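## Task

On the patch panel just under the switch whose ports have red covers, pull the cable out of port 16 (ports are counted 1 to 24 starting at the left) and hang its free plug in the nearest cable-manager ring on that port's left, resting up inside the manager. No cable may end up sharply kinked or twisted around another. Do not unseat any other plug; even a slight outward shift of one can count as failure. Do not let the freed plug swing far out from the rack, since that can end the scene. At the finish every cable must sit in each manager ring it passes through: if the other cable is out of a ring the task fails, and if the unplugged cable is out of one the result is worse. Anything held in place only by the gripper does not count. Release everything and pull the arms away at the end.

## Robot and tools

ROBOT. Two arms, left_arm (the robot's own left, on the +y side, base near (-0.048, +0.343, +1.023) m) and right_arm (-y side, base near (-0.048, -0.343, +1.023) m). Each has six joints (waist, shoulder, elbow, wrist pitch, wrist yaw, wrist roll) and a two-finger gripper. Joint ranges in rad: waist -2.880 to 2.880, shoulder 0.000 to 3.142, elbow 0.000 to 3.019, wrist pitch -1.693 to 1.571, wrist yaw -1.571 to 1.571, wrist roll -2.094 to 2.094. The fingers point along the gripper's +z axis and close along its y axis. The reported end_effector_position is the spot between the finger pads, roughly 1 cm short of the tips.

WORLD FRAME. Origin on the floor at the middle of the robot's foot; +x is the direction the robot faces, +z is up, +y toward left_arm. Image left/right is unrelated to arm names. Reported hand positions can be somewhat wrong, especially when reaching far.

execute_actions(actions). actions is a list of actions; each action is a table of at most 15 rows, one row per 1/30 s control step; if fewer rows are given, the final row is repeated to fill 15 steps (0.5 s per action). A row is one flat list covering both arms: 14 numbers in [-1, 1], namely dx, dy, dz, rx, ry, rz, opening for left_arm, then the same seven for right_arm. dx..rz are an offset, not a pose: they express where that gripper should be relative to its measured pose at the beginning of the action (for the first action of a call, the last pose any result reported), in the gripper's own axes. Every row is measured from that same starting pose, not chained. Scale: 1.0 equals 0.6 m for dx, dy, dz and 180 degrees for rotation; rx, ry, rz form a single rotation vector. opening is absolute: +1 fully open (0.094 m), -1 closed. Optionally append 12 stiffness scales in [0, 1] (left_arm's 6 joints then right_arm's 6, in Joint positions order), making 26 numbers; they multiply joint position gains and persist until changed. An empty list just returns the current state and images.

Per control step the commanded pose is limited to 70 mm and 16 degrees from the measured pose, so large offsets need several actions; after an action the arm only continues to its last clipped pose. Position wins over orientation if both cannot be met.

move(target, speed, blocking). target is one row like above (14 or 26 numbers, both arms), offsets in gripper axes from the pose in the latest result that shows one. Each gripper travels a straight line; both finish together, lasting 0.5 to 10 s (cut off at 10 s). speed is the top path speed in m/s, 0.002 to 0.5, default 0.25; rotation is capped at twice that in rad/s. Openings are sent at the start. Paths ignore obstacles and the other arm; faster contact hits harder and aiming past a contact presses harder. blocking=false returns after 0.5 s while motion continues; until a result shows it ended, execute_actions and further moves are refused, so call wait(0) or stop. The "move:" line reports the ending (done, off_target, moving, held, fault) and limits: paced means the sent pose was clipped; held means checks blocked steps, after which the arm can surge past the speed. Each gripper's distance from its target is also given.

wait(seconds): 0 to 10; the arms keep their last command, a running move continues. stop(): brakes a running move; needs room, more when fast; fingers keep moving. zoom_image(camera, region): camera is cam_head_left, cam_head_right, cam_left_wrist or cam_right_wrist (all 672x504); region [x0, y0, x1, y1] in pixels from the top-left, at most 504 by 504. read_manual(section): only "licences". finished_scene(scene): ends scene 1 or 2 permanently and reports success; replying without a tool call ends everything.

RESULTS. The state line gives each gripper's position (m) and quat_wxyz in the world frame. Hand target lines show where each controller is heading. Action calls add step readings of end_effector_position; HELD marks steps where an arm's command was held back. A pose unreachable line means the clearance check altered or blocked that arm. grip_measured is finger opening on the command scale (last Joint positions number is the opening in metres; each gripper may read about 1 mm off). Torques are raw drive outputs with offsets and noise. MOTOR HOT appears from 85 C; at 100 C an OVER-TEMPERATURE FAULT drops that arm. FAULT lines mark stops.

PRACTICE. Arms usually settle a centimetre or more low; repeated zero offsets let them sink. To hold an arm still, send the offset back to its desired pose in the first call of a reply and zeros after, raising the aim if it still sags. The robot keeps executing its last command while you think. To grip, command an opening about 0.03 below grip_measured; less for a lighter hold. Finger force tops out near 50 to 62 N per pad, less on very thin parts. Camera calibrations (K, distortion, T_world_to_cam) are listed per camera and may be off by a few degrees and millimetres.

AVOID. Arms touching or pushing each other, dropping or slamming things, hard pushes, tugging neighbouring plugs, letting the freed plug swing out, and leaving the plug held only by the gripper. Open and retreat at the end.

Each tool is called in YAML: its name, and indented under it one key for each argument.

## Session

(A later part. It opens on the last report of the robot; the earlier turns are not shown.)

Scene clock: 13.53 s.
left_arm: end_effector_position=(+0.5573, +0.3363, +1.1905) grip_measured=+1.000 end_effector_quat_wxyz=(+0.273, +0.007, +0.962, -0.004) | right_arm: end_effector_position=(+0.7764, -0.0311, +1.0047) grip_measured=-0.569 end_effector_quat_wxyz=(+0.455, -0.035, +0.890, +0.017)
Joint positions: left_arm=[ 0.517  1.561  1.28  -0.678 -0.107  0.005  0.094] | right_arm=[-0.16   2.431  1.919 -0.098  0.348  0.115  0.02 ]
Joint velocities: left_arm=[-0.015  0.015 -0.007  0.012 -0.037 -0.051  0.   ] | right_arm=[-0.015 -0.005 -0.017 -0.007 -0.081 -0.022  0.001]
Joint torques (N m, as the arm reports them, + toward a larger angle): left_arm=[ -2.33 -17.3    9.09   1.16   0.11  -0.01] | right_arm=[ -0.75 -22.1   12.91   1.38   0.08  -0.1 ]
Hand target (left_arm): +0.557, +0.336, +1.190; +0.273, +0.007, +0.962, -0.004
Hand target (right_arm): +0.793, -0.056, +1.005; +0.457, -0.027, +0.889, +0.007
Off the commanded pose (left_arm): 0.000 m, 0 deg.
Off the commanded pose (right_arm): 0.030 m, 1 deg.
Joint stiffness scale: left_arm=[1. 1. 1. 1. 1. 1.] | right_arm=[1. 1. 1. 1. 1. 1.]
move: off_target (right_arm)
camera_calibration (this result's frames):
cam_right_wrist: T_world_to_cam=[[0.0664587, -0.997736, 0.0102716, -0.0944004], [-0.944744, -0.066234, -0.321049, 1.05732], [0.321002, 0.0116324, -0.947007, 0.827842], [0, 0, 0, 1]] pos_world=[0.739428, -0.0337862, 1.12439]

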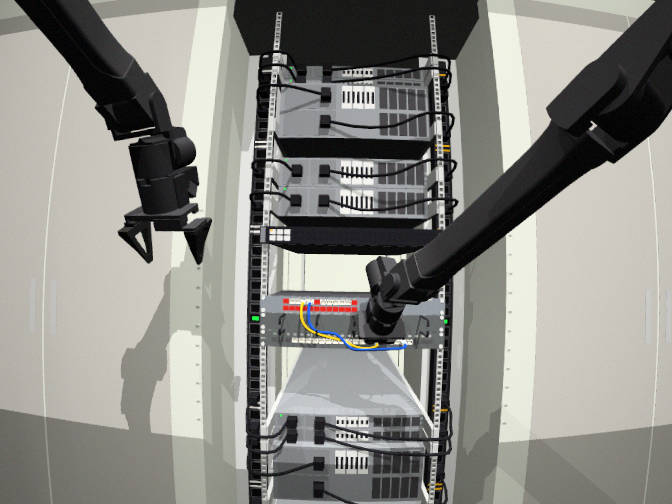

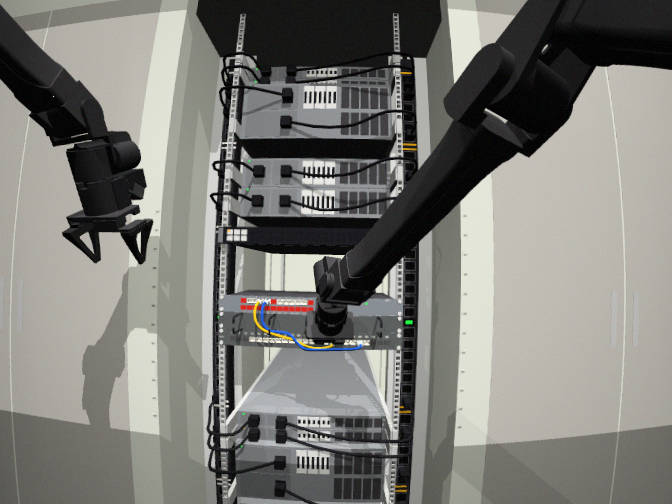

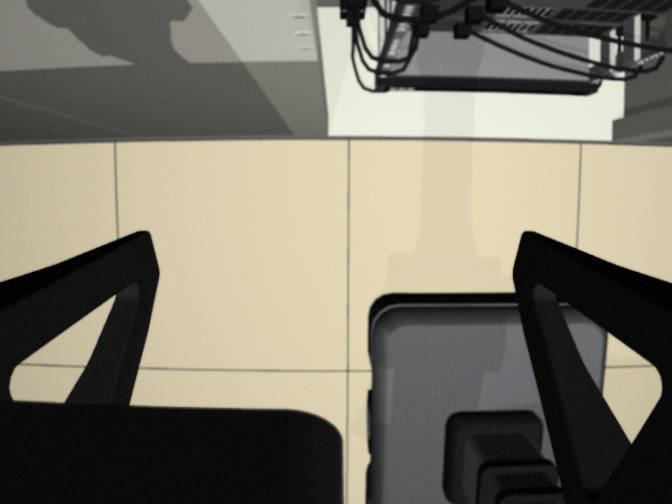

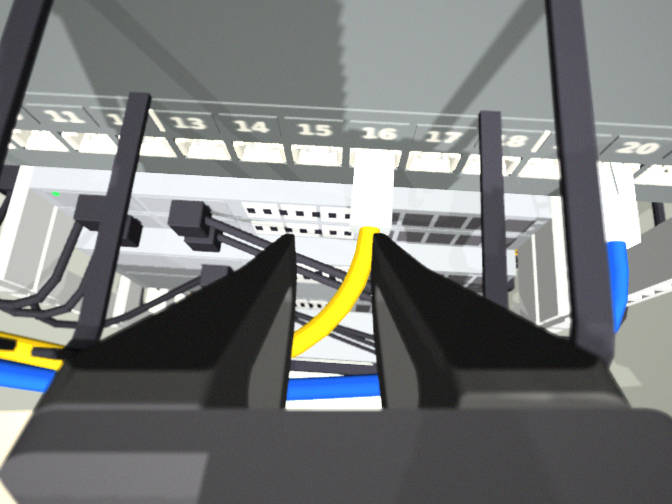

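move:
  target: [0,0,0,0,0,0,1,0,0.01,-0.15,0,0,0,-0.57]
  speed: 0.12

move:
  target: [0,-0.1,0,0,0,0,1,0,-0.55,-0.25,0,0,0,-0.57]
  speed: 0.35

move:
  target: [-0.007,-0.49,0.31,0,-0.24,0,-0.4,0,0,0,0,0,0,-0.57]
  speed: 0.35

move:
  target: [0,0,0,0,0,0.5,-0.4,0,0,0,0,0,0,-0.57]
  speed: 0.5

Scene clock: 15.83 s.
left_arm: end_effector_position=(+0.5573, +0.3363, +1.1905) grip_measured=+1.000 end_effector_quat_wxyz=(+0.273, +0.007, +0.962, -0.004) | right_arm: end_effector_position=(+0.7076, -0.0378, +1.0619) grip_measured=-0.569 end_effector_quat_wxyz=(+0.454, -0.040, +0.890, +0.013)
Joint positions: left_arm=[ 0.517  1.561  1.28  -0.678 -0.107  0.005  0.094] | right_arm=[-0.117  2.196  1.632 -0.057  0.386  0.131  0.02 ]
Joint velocities: left_arm=[ 0.005 -0.005  0.002  0.002  0.051  0.066  0.   ] | right_arm=[-0.015 -0.015 -0.007  0.007  0.066  0.007 -0.001]
Joint torques (N m, as the arm reports them, + toward a larger angle): left_arm=[ -2.44 -17.31   9.1    1.18   0.1   -0.03] | right_arm=[  2.82 -20.7    9.2    2.28   0.35   0.13]
Hand target (left_arm): +0.557, +0.336, +1.190; +0.273, +0.007, +0.962, -0.004
Hand target (right_arm): +0.703, -0.032, +1.057; +0.455, -0.035, +0.890, +0.017
Off the commanded pose (left_arm): 0.000 m, 0 deg.
Off the commanded pose (right_arm): 0.009 m, 1 deg.
Joint stiffness scale: left_arm=[1. 1. 1. 1. 1. 1.] | right_arm=[1. 1. 1. 1. 1. 1.]
move: done
camera_calibration (this result's frames):
cam_right_wrist: T_world_to_cam=[[0.0700356, -0.997317, 0.0212833, -0.111292], [-0.9449, -0.0731639, -0.319079, 1.008], [0.31978, 0.0022363, -0.947489, 0.905185], [0, 0, 0, 1]] pos_world=[0.67079, -0.0392687, 1.18165]

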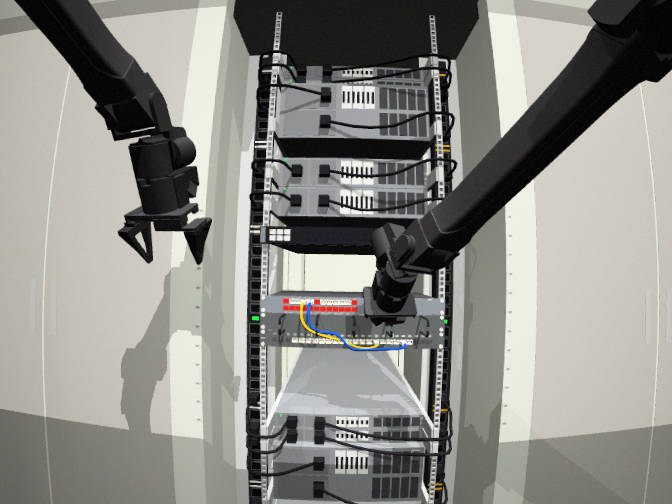

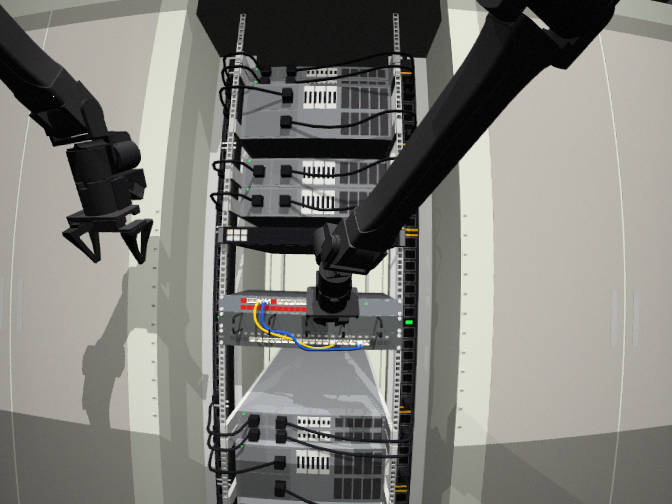

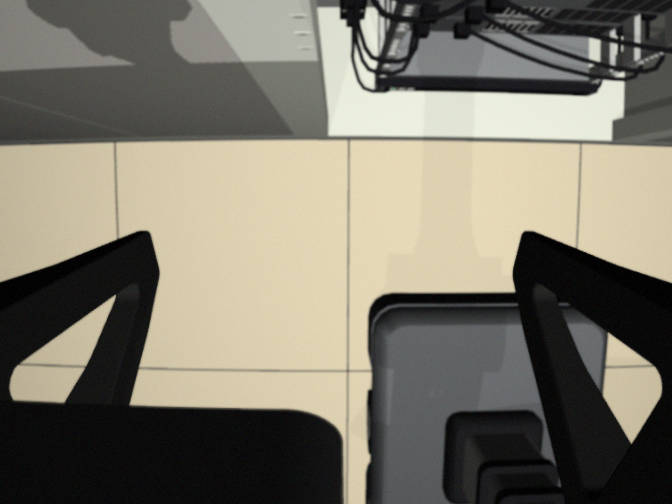

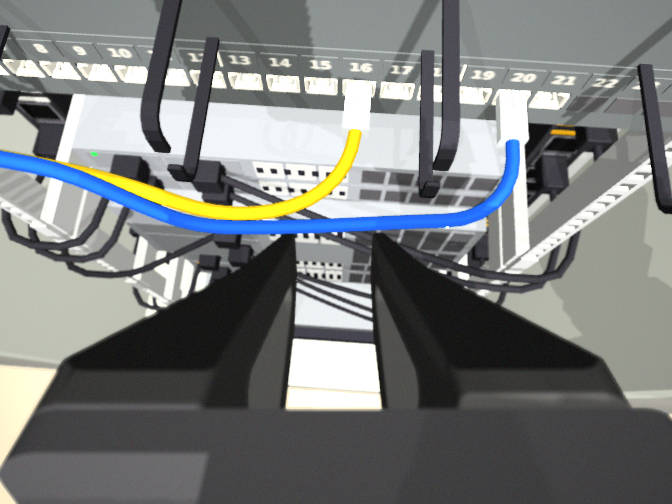

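Scene clock: 17.47 s.
left_arm: end_effector_position=(+0.5526, +0.2835, +1.1956) grip_measured=+1.000 end_effector_quat_wxyz=(+0.278, +0.006, +0.961, -0.004) | right_arm: end_effector_position=(+0.6175, -0.3826, +1.1564) grip_measured=-0.569 end_effector_quat_wxyz=(+0.463, -0.028, +0.886, +0.011)
Joint positions: left_arm=[ 0.41   1.563  1.28  -0.678 -0.169 -0.085  0.094] | right_arm=[-0.634  1.648  1.106 -0.005 -0.034 -0.141  0.02 ]
Joint velocities: left_arm=[-0.005  0.015 -0.002 -0.017 -0.022  0.022  0.   ] | right_arm=[-0.005 -0.005  0.002  0.002 -0.007 -0.007 -0.001]
Joint torques (N m, as the arm reports them, + toward a larger angle): left_arm=[ -3.45 -15.36  10.42   0.92  -0.04  -0.12] | right_arm=[  1.21 -14.86   8.88   1.33  -0.16  -0.09]
Hand target (left_arm): +0.556, +0.276, +1.190; +0.273, +0.007, +0.962, -0.006
Hand target (right_arm): +0.612, -0.376, +1.146; +0.452, -0.040, +0.891, +0.012
Off the commanded pose (left_arm): 0.009 m, 1 deg.
Off the commanded pose (right_arm): 0.008 m, 2 deg.
Joint stiffness scale: left_arm=[1. 1. 1. 1. 1. 1.] | right_arm=[1. 1. 1. 1. 1. 1.]
move: done
camera_calibration (this result's frames):
cam_left_wrist: T_world_to_cam=[[-0.0228502, -0.999648, 0.0134632, 0.27679], [-0.997814, 0.0236393, 0.0617063, 0.473642], [-0.0620029, -0.0120238, -0.998004, 1.35422], [0, 0, 0, 1]] pos_world=[0.562897, 0.281779, 1.31856]
cam_right_wrist: T_world_to_cam=[[0.0472587, -0.998789, 0.0136737, -0.428615], [-0.939347, -0.0490931, -0.339437, 0.957133], [0.339697, 0.00319706, -0.940529, 1.00436], [0, 0, 0, 1]] pos_world=[0.578157, -0.384319, 1.27538]

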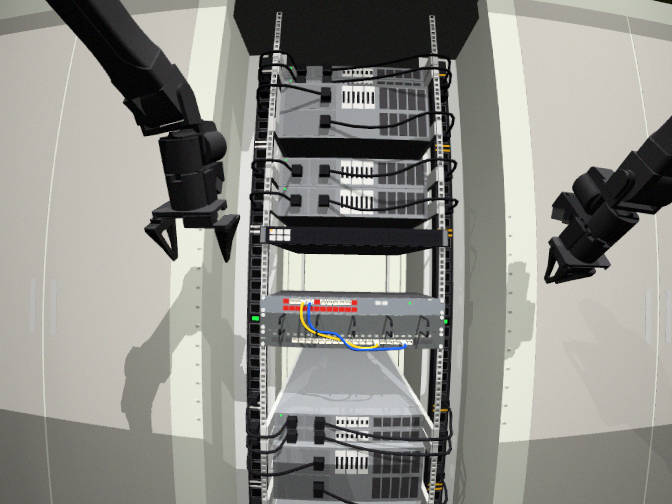

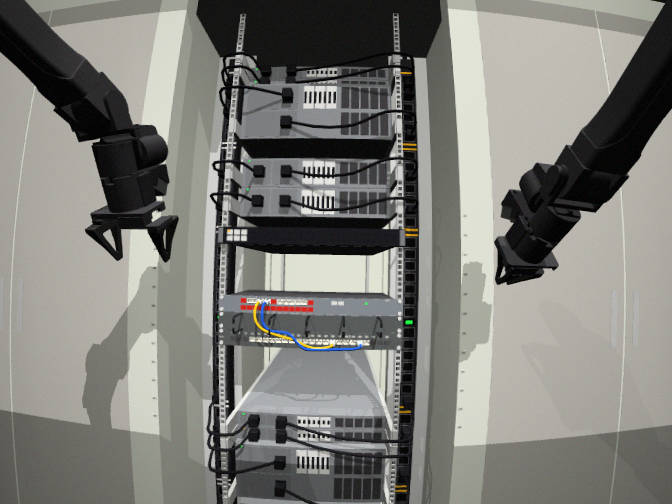

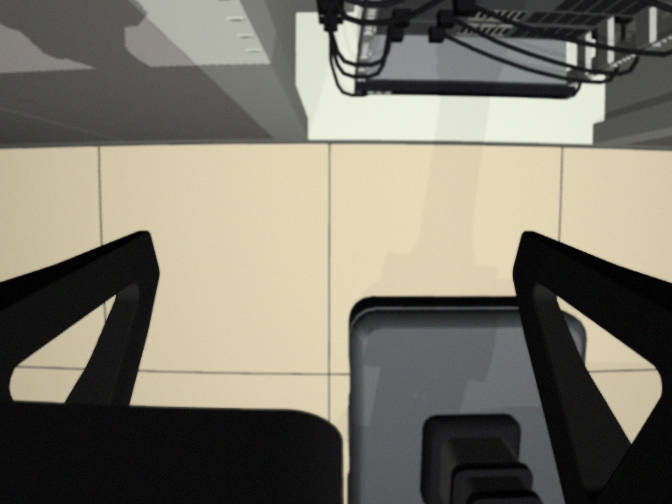

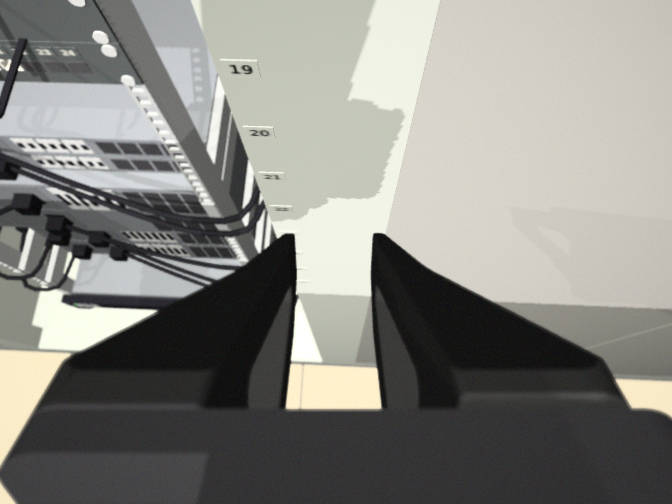

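Scene clock: 19.23 s.
left_arm: end_effector_position=(+0.6329, -0.0090, +1.0231) grip_measured=-0.397 end_effector_quat_wxyz=(+0.595, +0.010, +0.804, -0.004) | right_arm: end_effector_position=(+0.6175, -0.3826, +1.1564) grip_measured=-0.569 end_effector_quat_wxyz=(+0.463, -0.028, +0.886, +0.011)
Joint positions: left_arm=[-0.015  2.279  1.363  0.631 -0.591 -0.059  0.028] | right_arm=[-0.634  1.648  1.106 -0.005 -0.034 -0.141  0.02 ]
Joint velocities: left_arm=[-0.005 -0.015 -0.012 -0.007 -0.037  0.037 -0.   ] | right_arm=[-0.005  0.005 -0.012 -0.012  0.051  0.022  0.001]
Joint torques (N m, as the arm reports them, + toward a larger angle): left_arm=[ -2.94 -23.99   9.76   2.39  -0.03   0.07] | right_arm=[  0.55 -14.52   9.86   1.79  -0.01   0.02]
Hand target (left_arm): +0.647, -0.012, +1.040; +0.610, +0.002, +0.792, -0.007
Hand target (right_arm): +0.617, -0.383, +1.156; +0.463, -0.028, +0.886, +0.011
Off the commanded pose (left_arm): 0.027 m, 3 deg.
Off the commanded pose (right_arm): 0.000 m, 0 deg.
Joint stiffness scale: left_arm=[1. 1. 1. 1. 1. 1.] | right_arm=[1. 1. 1. 1. 1. 1.]
move: off_target (left_arm)
camera_calibration (this result's frames):
cam_left_wrist: T_world_to_cam=[[-0.0324671, -0.999463, -0.00441033, 0.0128831], [-0.796737, 0.0285453, -0.603652, 1.12486], [0.603454, -0.0160849, -0.797236, 0.556927], [0, 0, 0, 1]] pos_world=[0.560559, -0.0102753, 1.12309]
cam_right_wrist: T_world_to_cam=[[0.0472587, -0.998789, 0.0136737, -0.428615], [-0.939347, -0.0490931, -0.339437, 0.957133], [0.339697, 0.00319706, -0.940529, 1.00436], [0, 0, 0, 1]] pos_world=[0.578157, -0.384319, 1.27538]

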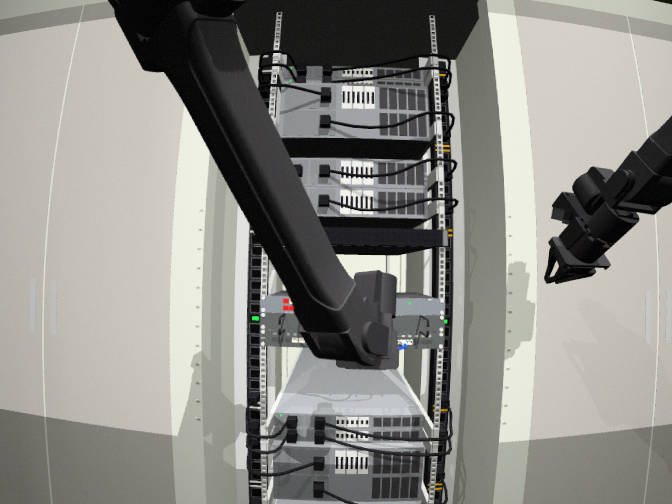

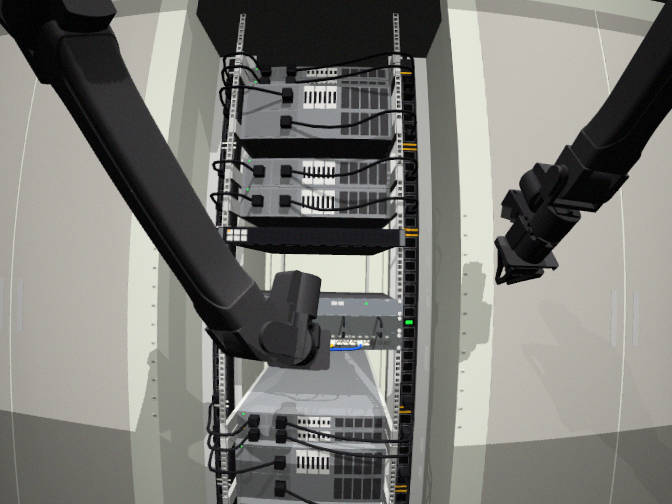

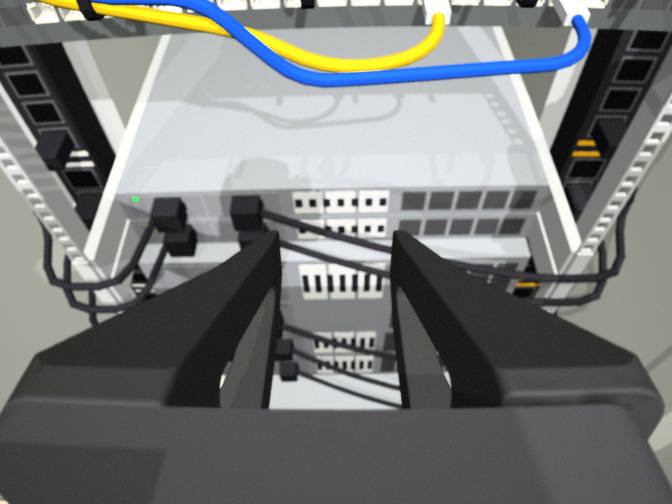

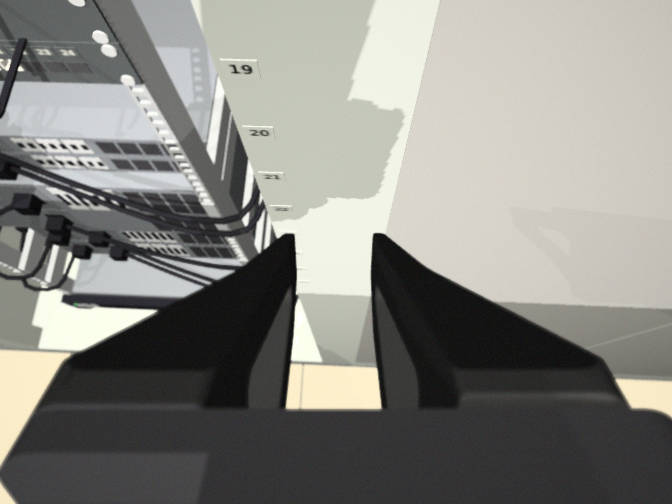

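Scene clock: 21.57 s.
left_arm: end_effector_position=(+0.6325, -0.0089, +1.0219) grip_measured=-0.397 end_effector_quat_wxyz=(+0.424, +0.574, +0.566, +0.414) | right_arm: end_effector_position=(+0.6175, -0.3826, +1.1564) grip_measured=-0.569 end_effector_quat_wxyz=(+0.463, -0.028, +0.886, +0.011)
Joint positions: left_arm=[-0.015  2.279  1.363  0.625 -0.591  1.498  0.028] | right_arm=[-0.634  1.648  1.106 -0.005 -0.034 -0.141  0.02 ]
Joint velocities: left_arm=[-0.005  0.005 -0.007 -0.002 -0.022 -0.051 -0.   ] | right_arm=[-0.005  0.005 -0.012 -0.007  0.007 -0.037 -0.001]
Joint torques (N m, as the arm reports them, + toward a larger angle): left_arm=[ -3.63 -23.73   6.63   2.     0.07   0.  ] | right_arm=[  0.56 -14.55   9.86   1.8    0.     0.02]
Hand target (left_arm): +0.633, -0.009, +1.023; +0.423, +0.575, +0.562, +0.418
Hand target (right_arm): +0.617, -0.383, +1.156; +0.463, -0.028, +0.886, +0.011
Off the commanded pose (left_arm): 0.001 m, 1 deg.
Off the commanded pose (right_arm): 0.000 m, 0 deg.
Joint stiffness scale: left_arm=[1. 1. 1. 1. 1. 1.] | right_arm=[1. 1. 1. 1. 1. 1.]
move: done
camera_calibration (this result's frames):
cam_left_wrist: T_world_to_cam=[[-0.309283, 0.00419545, -0.950961, 1.16427], [-0.542163, 0.820778, 0.17995, 0.169094], [0.781283, 0.571231, -0.251579, -0.108674], [0, 0, 0, 1]] pos_world=[0.53667, -0.0815953, 1.0494]
cam_right_wrist: T_world_to_cam=[[0.0472587, -0.998789, 0.0136737, -0.428615], [-0.939347, -0.0490931, -0.339437, 0.957133], [0.339697, 0.00319706, -0.940529, 1.00436], [0, 0, 0, 1]] pos_world=[0.578157, -0.384319, 1.27538]

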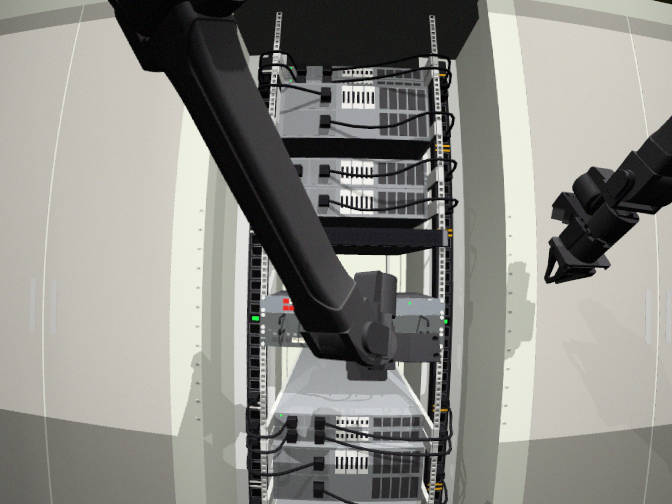

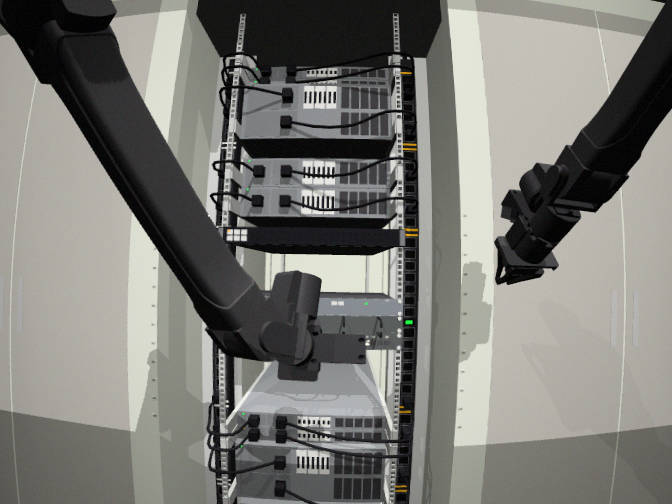

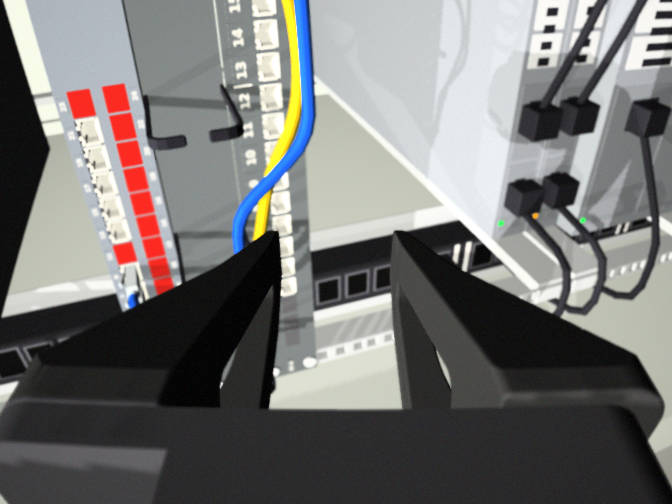

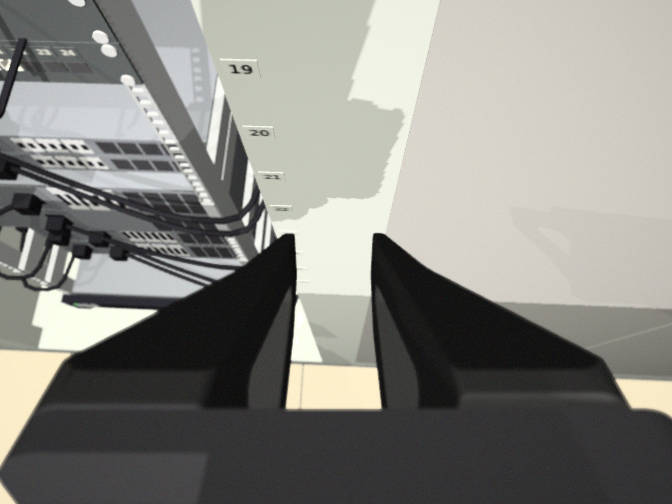

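move:
  target: [-0.075,0.088,0.147,0,-0.055,0,-0.5,0,0,0,0,0,0,-0.57]
  speed: 0.15

Scene clock: 23.37 s.
left_arm: end_effector_position=(+0.7166, -0.0579, +1.0484) grip_measured=-0.497 end_effector_quat_wxyz=(+0.472, +0.610, +0.526, +0.358) | right_arm: end_effector_position=(+0.6175, -0.3826, +1.1564) grip_measured=-0.569 end_effector_quat_wxyz=(+0.463, -0.028, +0.886, +0.011)
Joint positions: left_arm=[ 0.03   2.374  1.68   0.416 -0.365  1.514  0.024] | right_arm=[-0.634  1.648  1.106 -0.005 -0.034 -0.141  0.02 ]
Joint velocities: left_arm=[-0.005 -0.005  0.012 -0.002  0.007  0.066 -0.001] | right_arm=[-0.015  0.015  0.002 -0.002 -0.007  0.022  0.001]
Joint torques (N m, as the arm reports them, + toward a larger angle): left_arm=[ -2.46 -24.43  11.9    1.57   0.23   0.  ] | right_arm=[  0.57 -14.52   9.86   1.8   -0.01   0.02]
Hand target (left_arm): +0.731, -0.054, +1.046; +0.471, +0.607, +0.526, +0.364
Hand target (right_arm): +0.617, -0.383, +1.156; +0.463, -0.028, +0.886, +0.011
Off the commanded pose (left_arm): 0.015 m, 1 deg.
Off the commanded pose (right_arm): 0.000 m, 0 deg.
Joint stiffness scale: left_arm=[1. 1. 1. 1. 1. 1.] | right_arm=[1. 1. 1. 1. 1. 1.]
move: off_target (left_arm)
camera_calibration (this result's frames):
cam_left_wrist: T_world_to_cam=[[-0.314818, 0.0055907, -0.949135, 1.21782], [-0.390121, 0.910848, 0.134764, 0.19374], [0.865271, 0.412704, -0.284571, -0.174437], [0, 0, 0, 1]] pos_world=[0.60991, -0.111285, 1.08013]
cam_right_wrist: T_world_to_cam=[[0.0472587, -0.998789, 0.0136737, -0.428615], [-0.939347, -0.0490931, -0.339437, 0.957133], [0.339697, 0.00319706, -0.940529, 1.00436], [0, 0, 0, 1]] pos_world=[0.578157, -0.384319, 1.27538]

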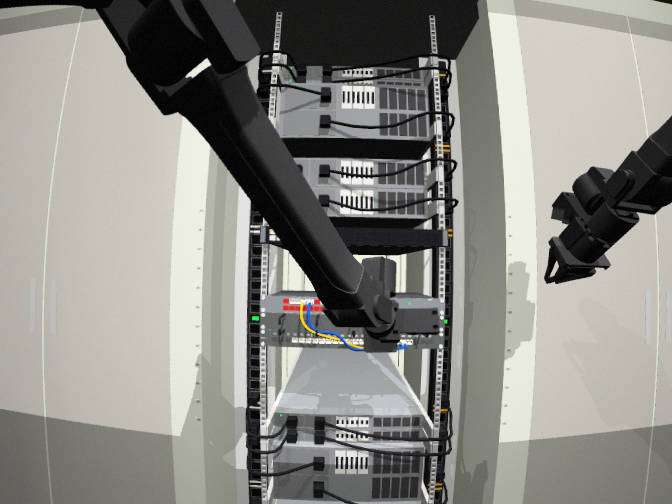

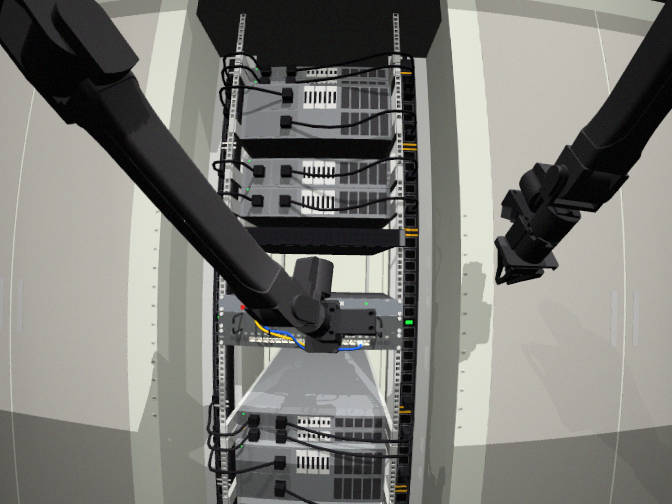

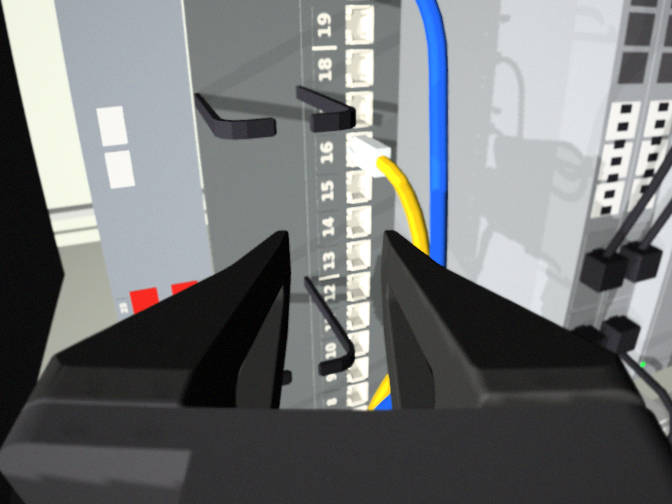

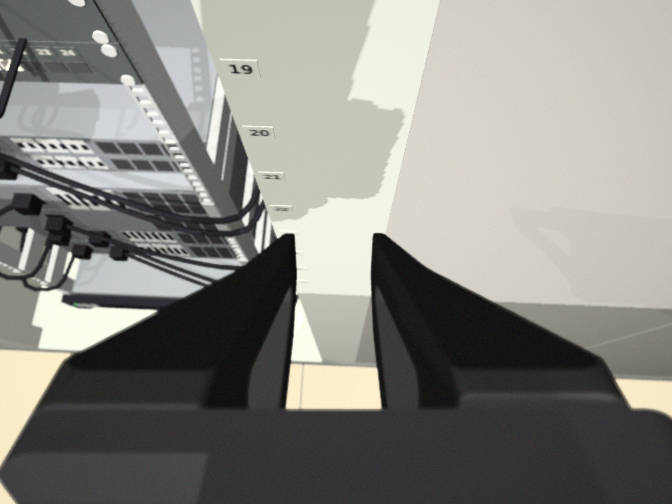

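move:
  target: [0.014,-0.018,0.103,0,0,0,-0.5,0,0,0,0,0,0,-0.57]
  speed: 0.06

Scene clock: 25.23 s.
left_arm: end_effector_position=(+0.7554, -0.0675, +1.0218) grip_measured=-0.497 end_effector_quat_wxyz=(+0.472, +0.614, +0.526, +0.351) | right_arm: end_effector_position=(+0.6175, -0.3826, +1.1564) grip_measured=-0.569 end_effector_quat_wxyz=(+0.463, -0.028, +0.886, +0.011)
Joint positions: left_arm=[ 0.053  2.497  1.863  0.347 -0.33   1.516  0.024] | right_arm=[-0.634  1.648  1.106 -0.005 -0.034 -0.141  0.02 ]
Joint velocities: left_arm=[ 0.005 -0.005  0.007 -0.002 -0.037 -0.037 -0.   ] | right_arm=[ 0.005 -0.015  0.007  0.007 -0.022  0.007 -0.   ]
Joint torques (N m, as the arm reports them, + toward a larger angle): left_arm=[ -2.58 -25.92  12.55   1.47   0.23  -0.01] | right_arm=[  0.56 -14.54   9.86   1.8    0.     0.02]
Hand target (left_arm): +0.770, -0.060, +1.019; +0.472, +0.610, +0.526, +0.359
Hand target (right_arm): +0.617, -0.383, +1.156; +0.463, -0.028, +0.886, +0.011
Off the commanded pose (left_arm): 0.018 m, 1 deg.
Off the commanded pose (right_arm): 0.000 m, 0 deg.
Joint stiffness scale: left_arm=[1. 1. 1. 1. 1. 1.] | right_arm=[1. 1. 1. 1. 1. 1.]
move: off_target (left_arm)
camera_calibration (this result's frames):
cam_left_wrist: T_world_to_cam=[[-0.324397, 0.00621973, -0.945901, 1.20878], [-0.378343, 0.915654, 0.135774, 0.211579], [0.866962, 0.401919, -0.294682, -0.203337], [0, 0, 0, 1]] pos_world=[0.64846, -0.119526, 1.05474]
cam_right_wrist: T_world_to_cam=[[0.0472587, -0.998789, 0.0136737, -0.428615], [-0.939347, -0.0490931, -0.339437, 0.957133], [0.339697, 0.00319706, -0.940529, 1.00436], [0, 0, 0, 1]] pos_world=[0.578157, -0.384319, 1.27538]

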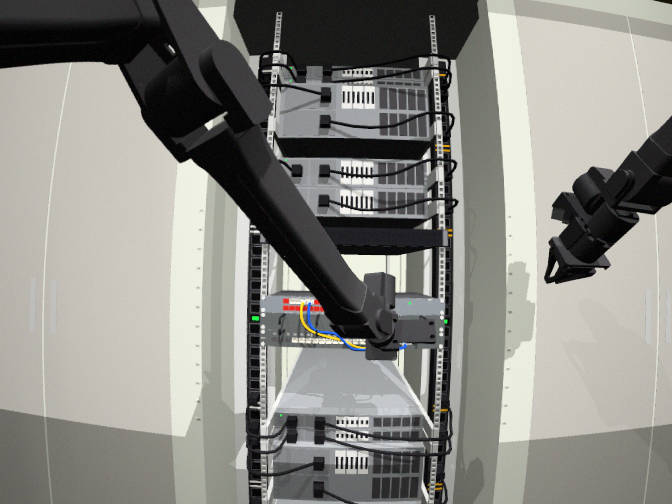

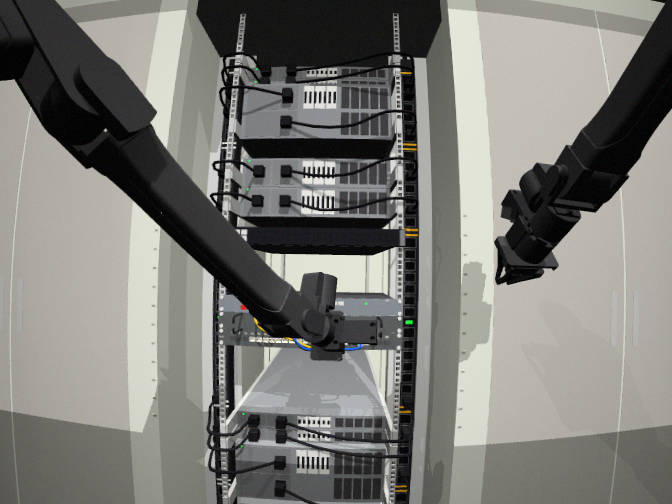

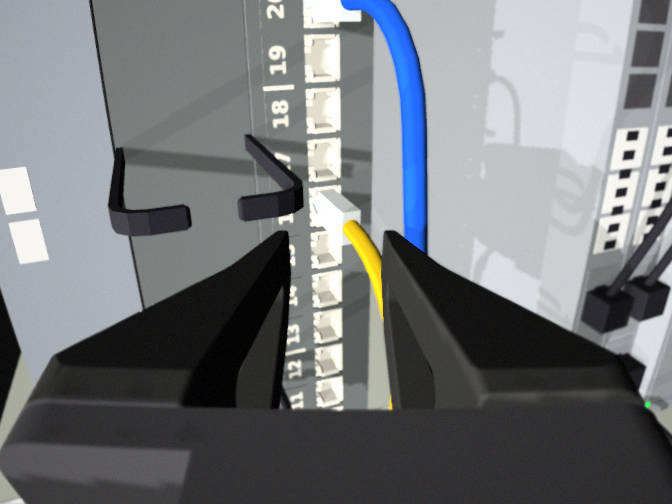

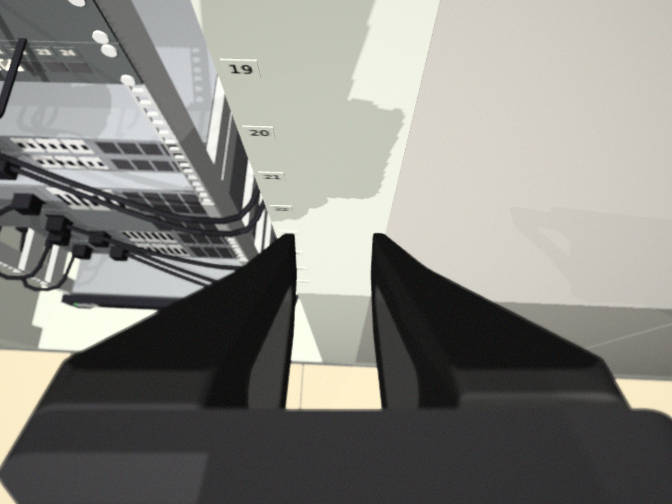

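move:
  target: [-0.008,-0.022,0.015,0,0,0,-0.45,0,0,0,0,0,0,-0.57]
  speed: 0.04

Scene clock: 26.80 s.
left_arm: end_effector_position=(+0.7549, -0.0677, +1.0172) grip_measured=-0.453 end_effector_quat_wxyz=(+0.470, +0.615, +0.526, +0.351) | right_arm: end_effector_position=(+0.6175, -0.3826, +1.1564) grip_measured=-0.569 end_effector_quat_wxyz=(+0.463, -0.028, +0.886, +0.011)
Joint positions: left_arm=[ 0.053  2.503  1.865  0.347 -0.33   1.516  0.026] | right_arm=[-0.634  1.648  1.106 -0.005 -0.034 -0.141  0.02 ]
Joint velocities: left_arm=[-0.005 -0.005 -0.007 -0.002 -0.022 -0.022 -0.   ] | right_arm=[ 0.005 -0.005 -0.002 -0.002 -0.022  0.022  0.   ]
Joint torques (N m, as the arm reports them, + toward a larger angle): left_arm=[ -4.42 -25.53  10.95   2.06   0.06  -0.11] | right_arm=[  0.55 -14.5    9.85   1.8    0.     0.02]
Hand target (left_arm): +0.758, -0.074, +1.007; +0.472, +0.614, +0.526, +0.351
Hand target (right_arm): +0.617, -0.383, +1.156; +0.463, -0.028, +0.886, +0.011
Off the commanded pose (left_arm): 0.013 m, 0 deg.
Off the commanded pose (right_arm): 0.000 m, 0 deg.
Joint stiffness scale: left_arm=[1. 1. 1. 1. 1. 1.] | right_arm=[1. 1. 1. 1. 1. 1.]
move: off_target (left_arm)
camera_calibration (this result's frames):
cam_left_wrist: T_world_to_cam=[[-0.328077, 0.00856652, -0.944612, 1.20597], [-0.377671, 0.915375, 0.139472, 0.207896], [0.865869, 0.402511, -0.297078, -0.20083], [0, 0, 0, 1]] pos_world=[0.648059, -0.119798, 1.05052]
cam_right_wrist: T_world_to_cam=[[0.0472587, -0.998789, 0.0136737, -0.428615], [-0.939347, -0.0490931, -0.339437, 0.957133], [0.339697, 0.00319706, -0.940529, 1.00436], [0, 0, 0, 1]] pos_world=[0.578157, -0.384319, 1.27538]

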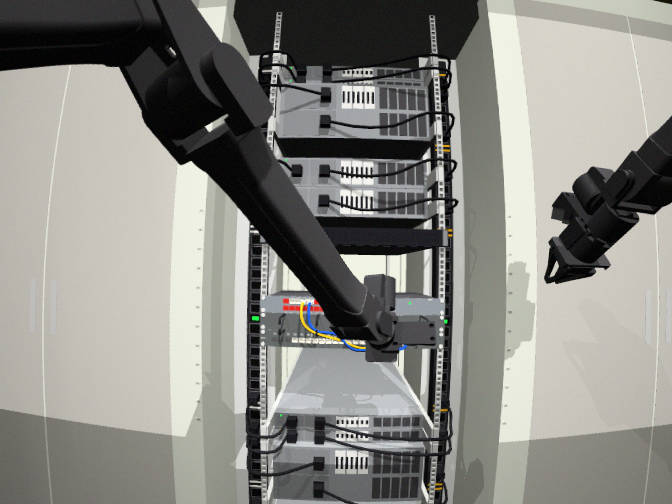

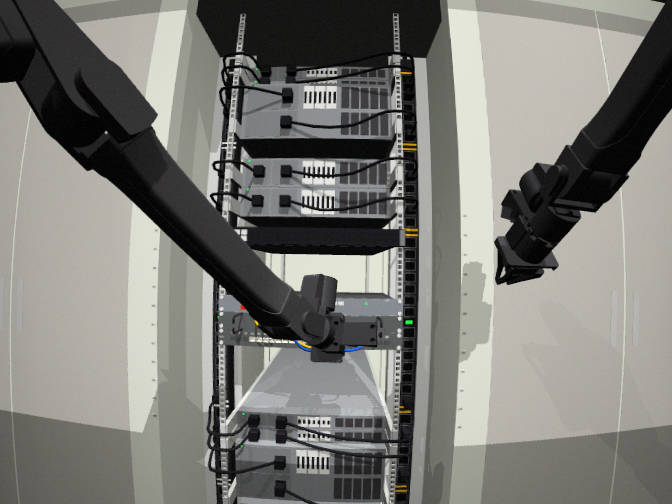

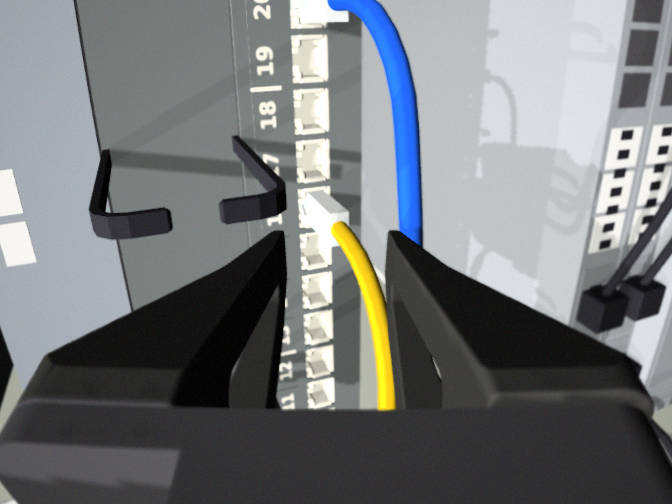

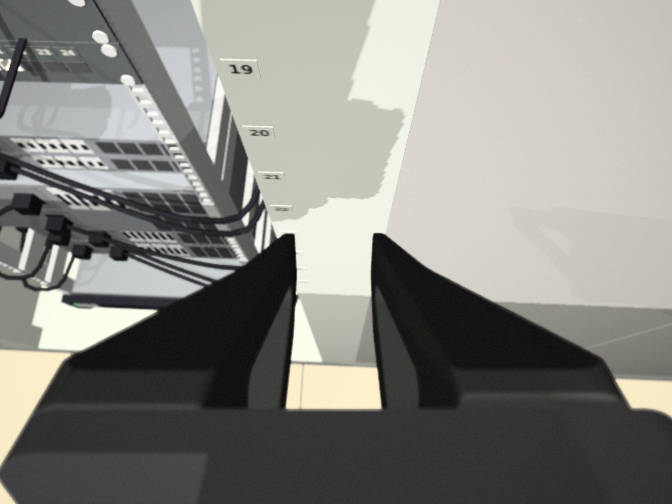

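move:
  target: [0.02,-0.005,0.065,0,0,0,-0.45,0,0,0,0,0,0,-0.57]
  speed: 0.05

Scene clock: 28.43 s.
left_arm: end_effector_position=(+0.7782, -0.0691, +1.0115) grip_measured=-0.453 end_effector_quat_wxyz=(+0.474, +0.616, +0.526, +0.346) | right_arm: end_effector_position=(+0.6175, -0.3826, +1.1564) grip_measured=-0.569 end_effector_quat_wxyz=(+0.463, -0.028, +0.886, +0.011)
Joint positions: left_arm=[ 0.07   2.561  1.973  0.298 -0.304  1.516  0.026] | right_arm=[-0.634  1.648  1.106 -0.005 -0.034 -0.141  0.02 ]
Joint velocities: left_arm=[-0.005 -0.024  0.002 -0.002  0.081 -0.022  0.001] | right_arm=[-0.005  0.005 -0.012 -0.012 -0.037 -0.022 -0.   ]
Joint torques (N m, as the arm reports them, + toward a larger angle): left_arm=[ -3.09 -26.07  12.75   1.46   0.3   -0.01] | right_arm=[  0.65 -14.53   9.87   1.79  -0.01   0.02]
Hand target (left_arm): +0.790, -0.063, +1.001; +0.471, +0.615, +0.526, +0.351
Hand target (right_arm): +0.617, -0.383, +1.156; +0.463, -0.028, +0.886, +0.011
Off the commanded pose (left_arm): 0.018 m, 1 deg.
Off the commanded pose (right_arm): 0.000 m, 0 deg.
Joint stiffness scale: left_arm=[1. 1. 1. 1. 1. 1.] | right_arm=[1. 1. 1. 1. 1. 1.]
move: off_target (left_arm)
camera_calibration (this result's frames):
cam_left_wrist: T_world_to_cam=[[-0.329912, 0.00407497, -0.944003, 1.2087], [-0.370206, 0.919329, 0.133349, 0.219482], [0.868393, 0.393469, -0.301789, -0.220001], [0, 0, 0, 1]] pos_world=[0.671066, -0.120138, 1.04536]
cam_right_wrist: T_world_to_cam=[[0.0472587, -0.998789, 0.0136737, -0.428615], [-0.939347, -0.0490931, -0.339437, 0.957133], [0.339697, 0.00319706, -0.940529, 1.00436], [0, 0, 0, 1]] pos_world=[0.578157, -0.384319, 1.27538]

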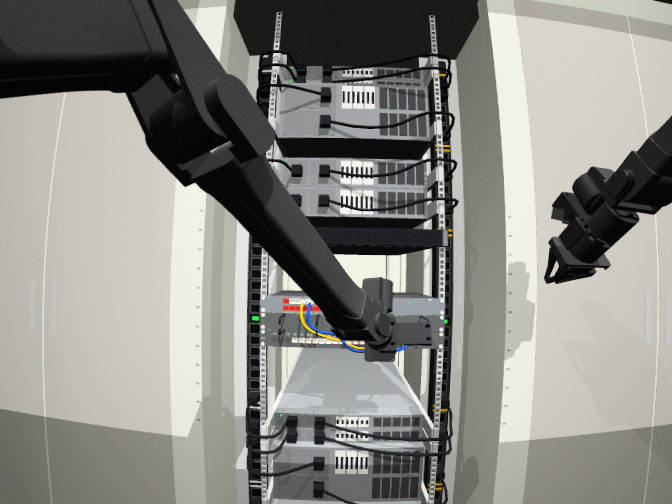

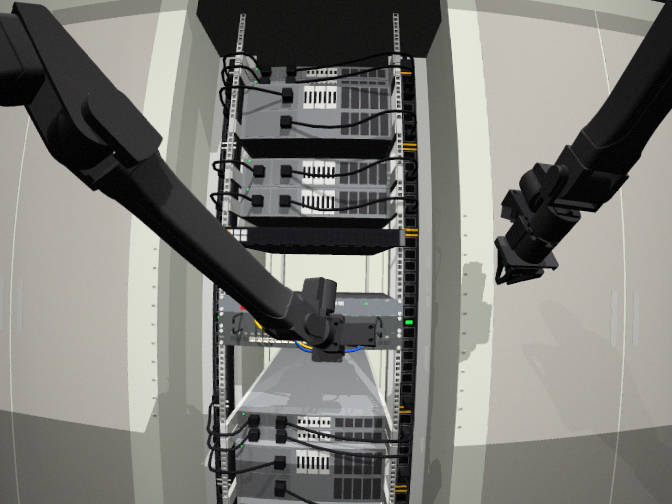

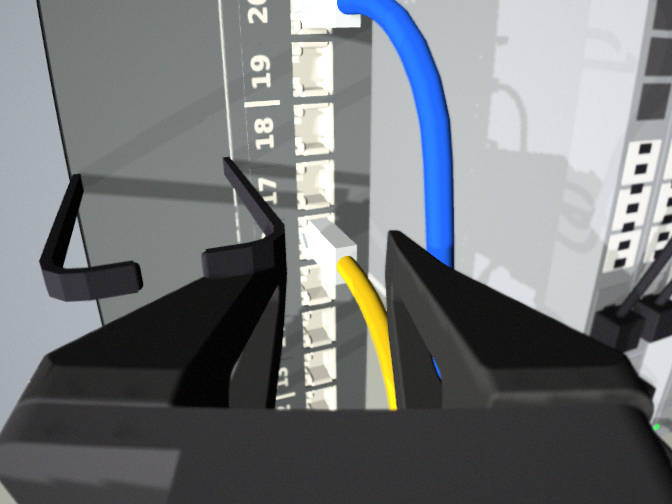

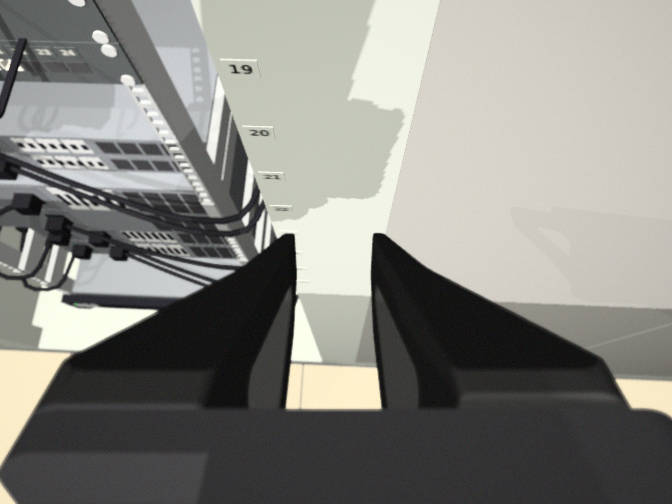

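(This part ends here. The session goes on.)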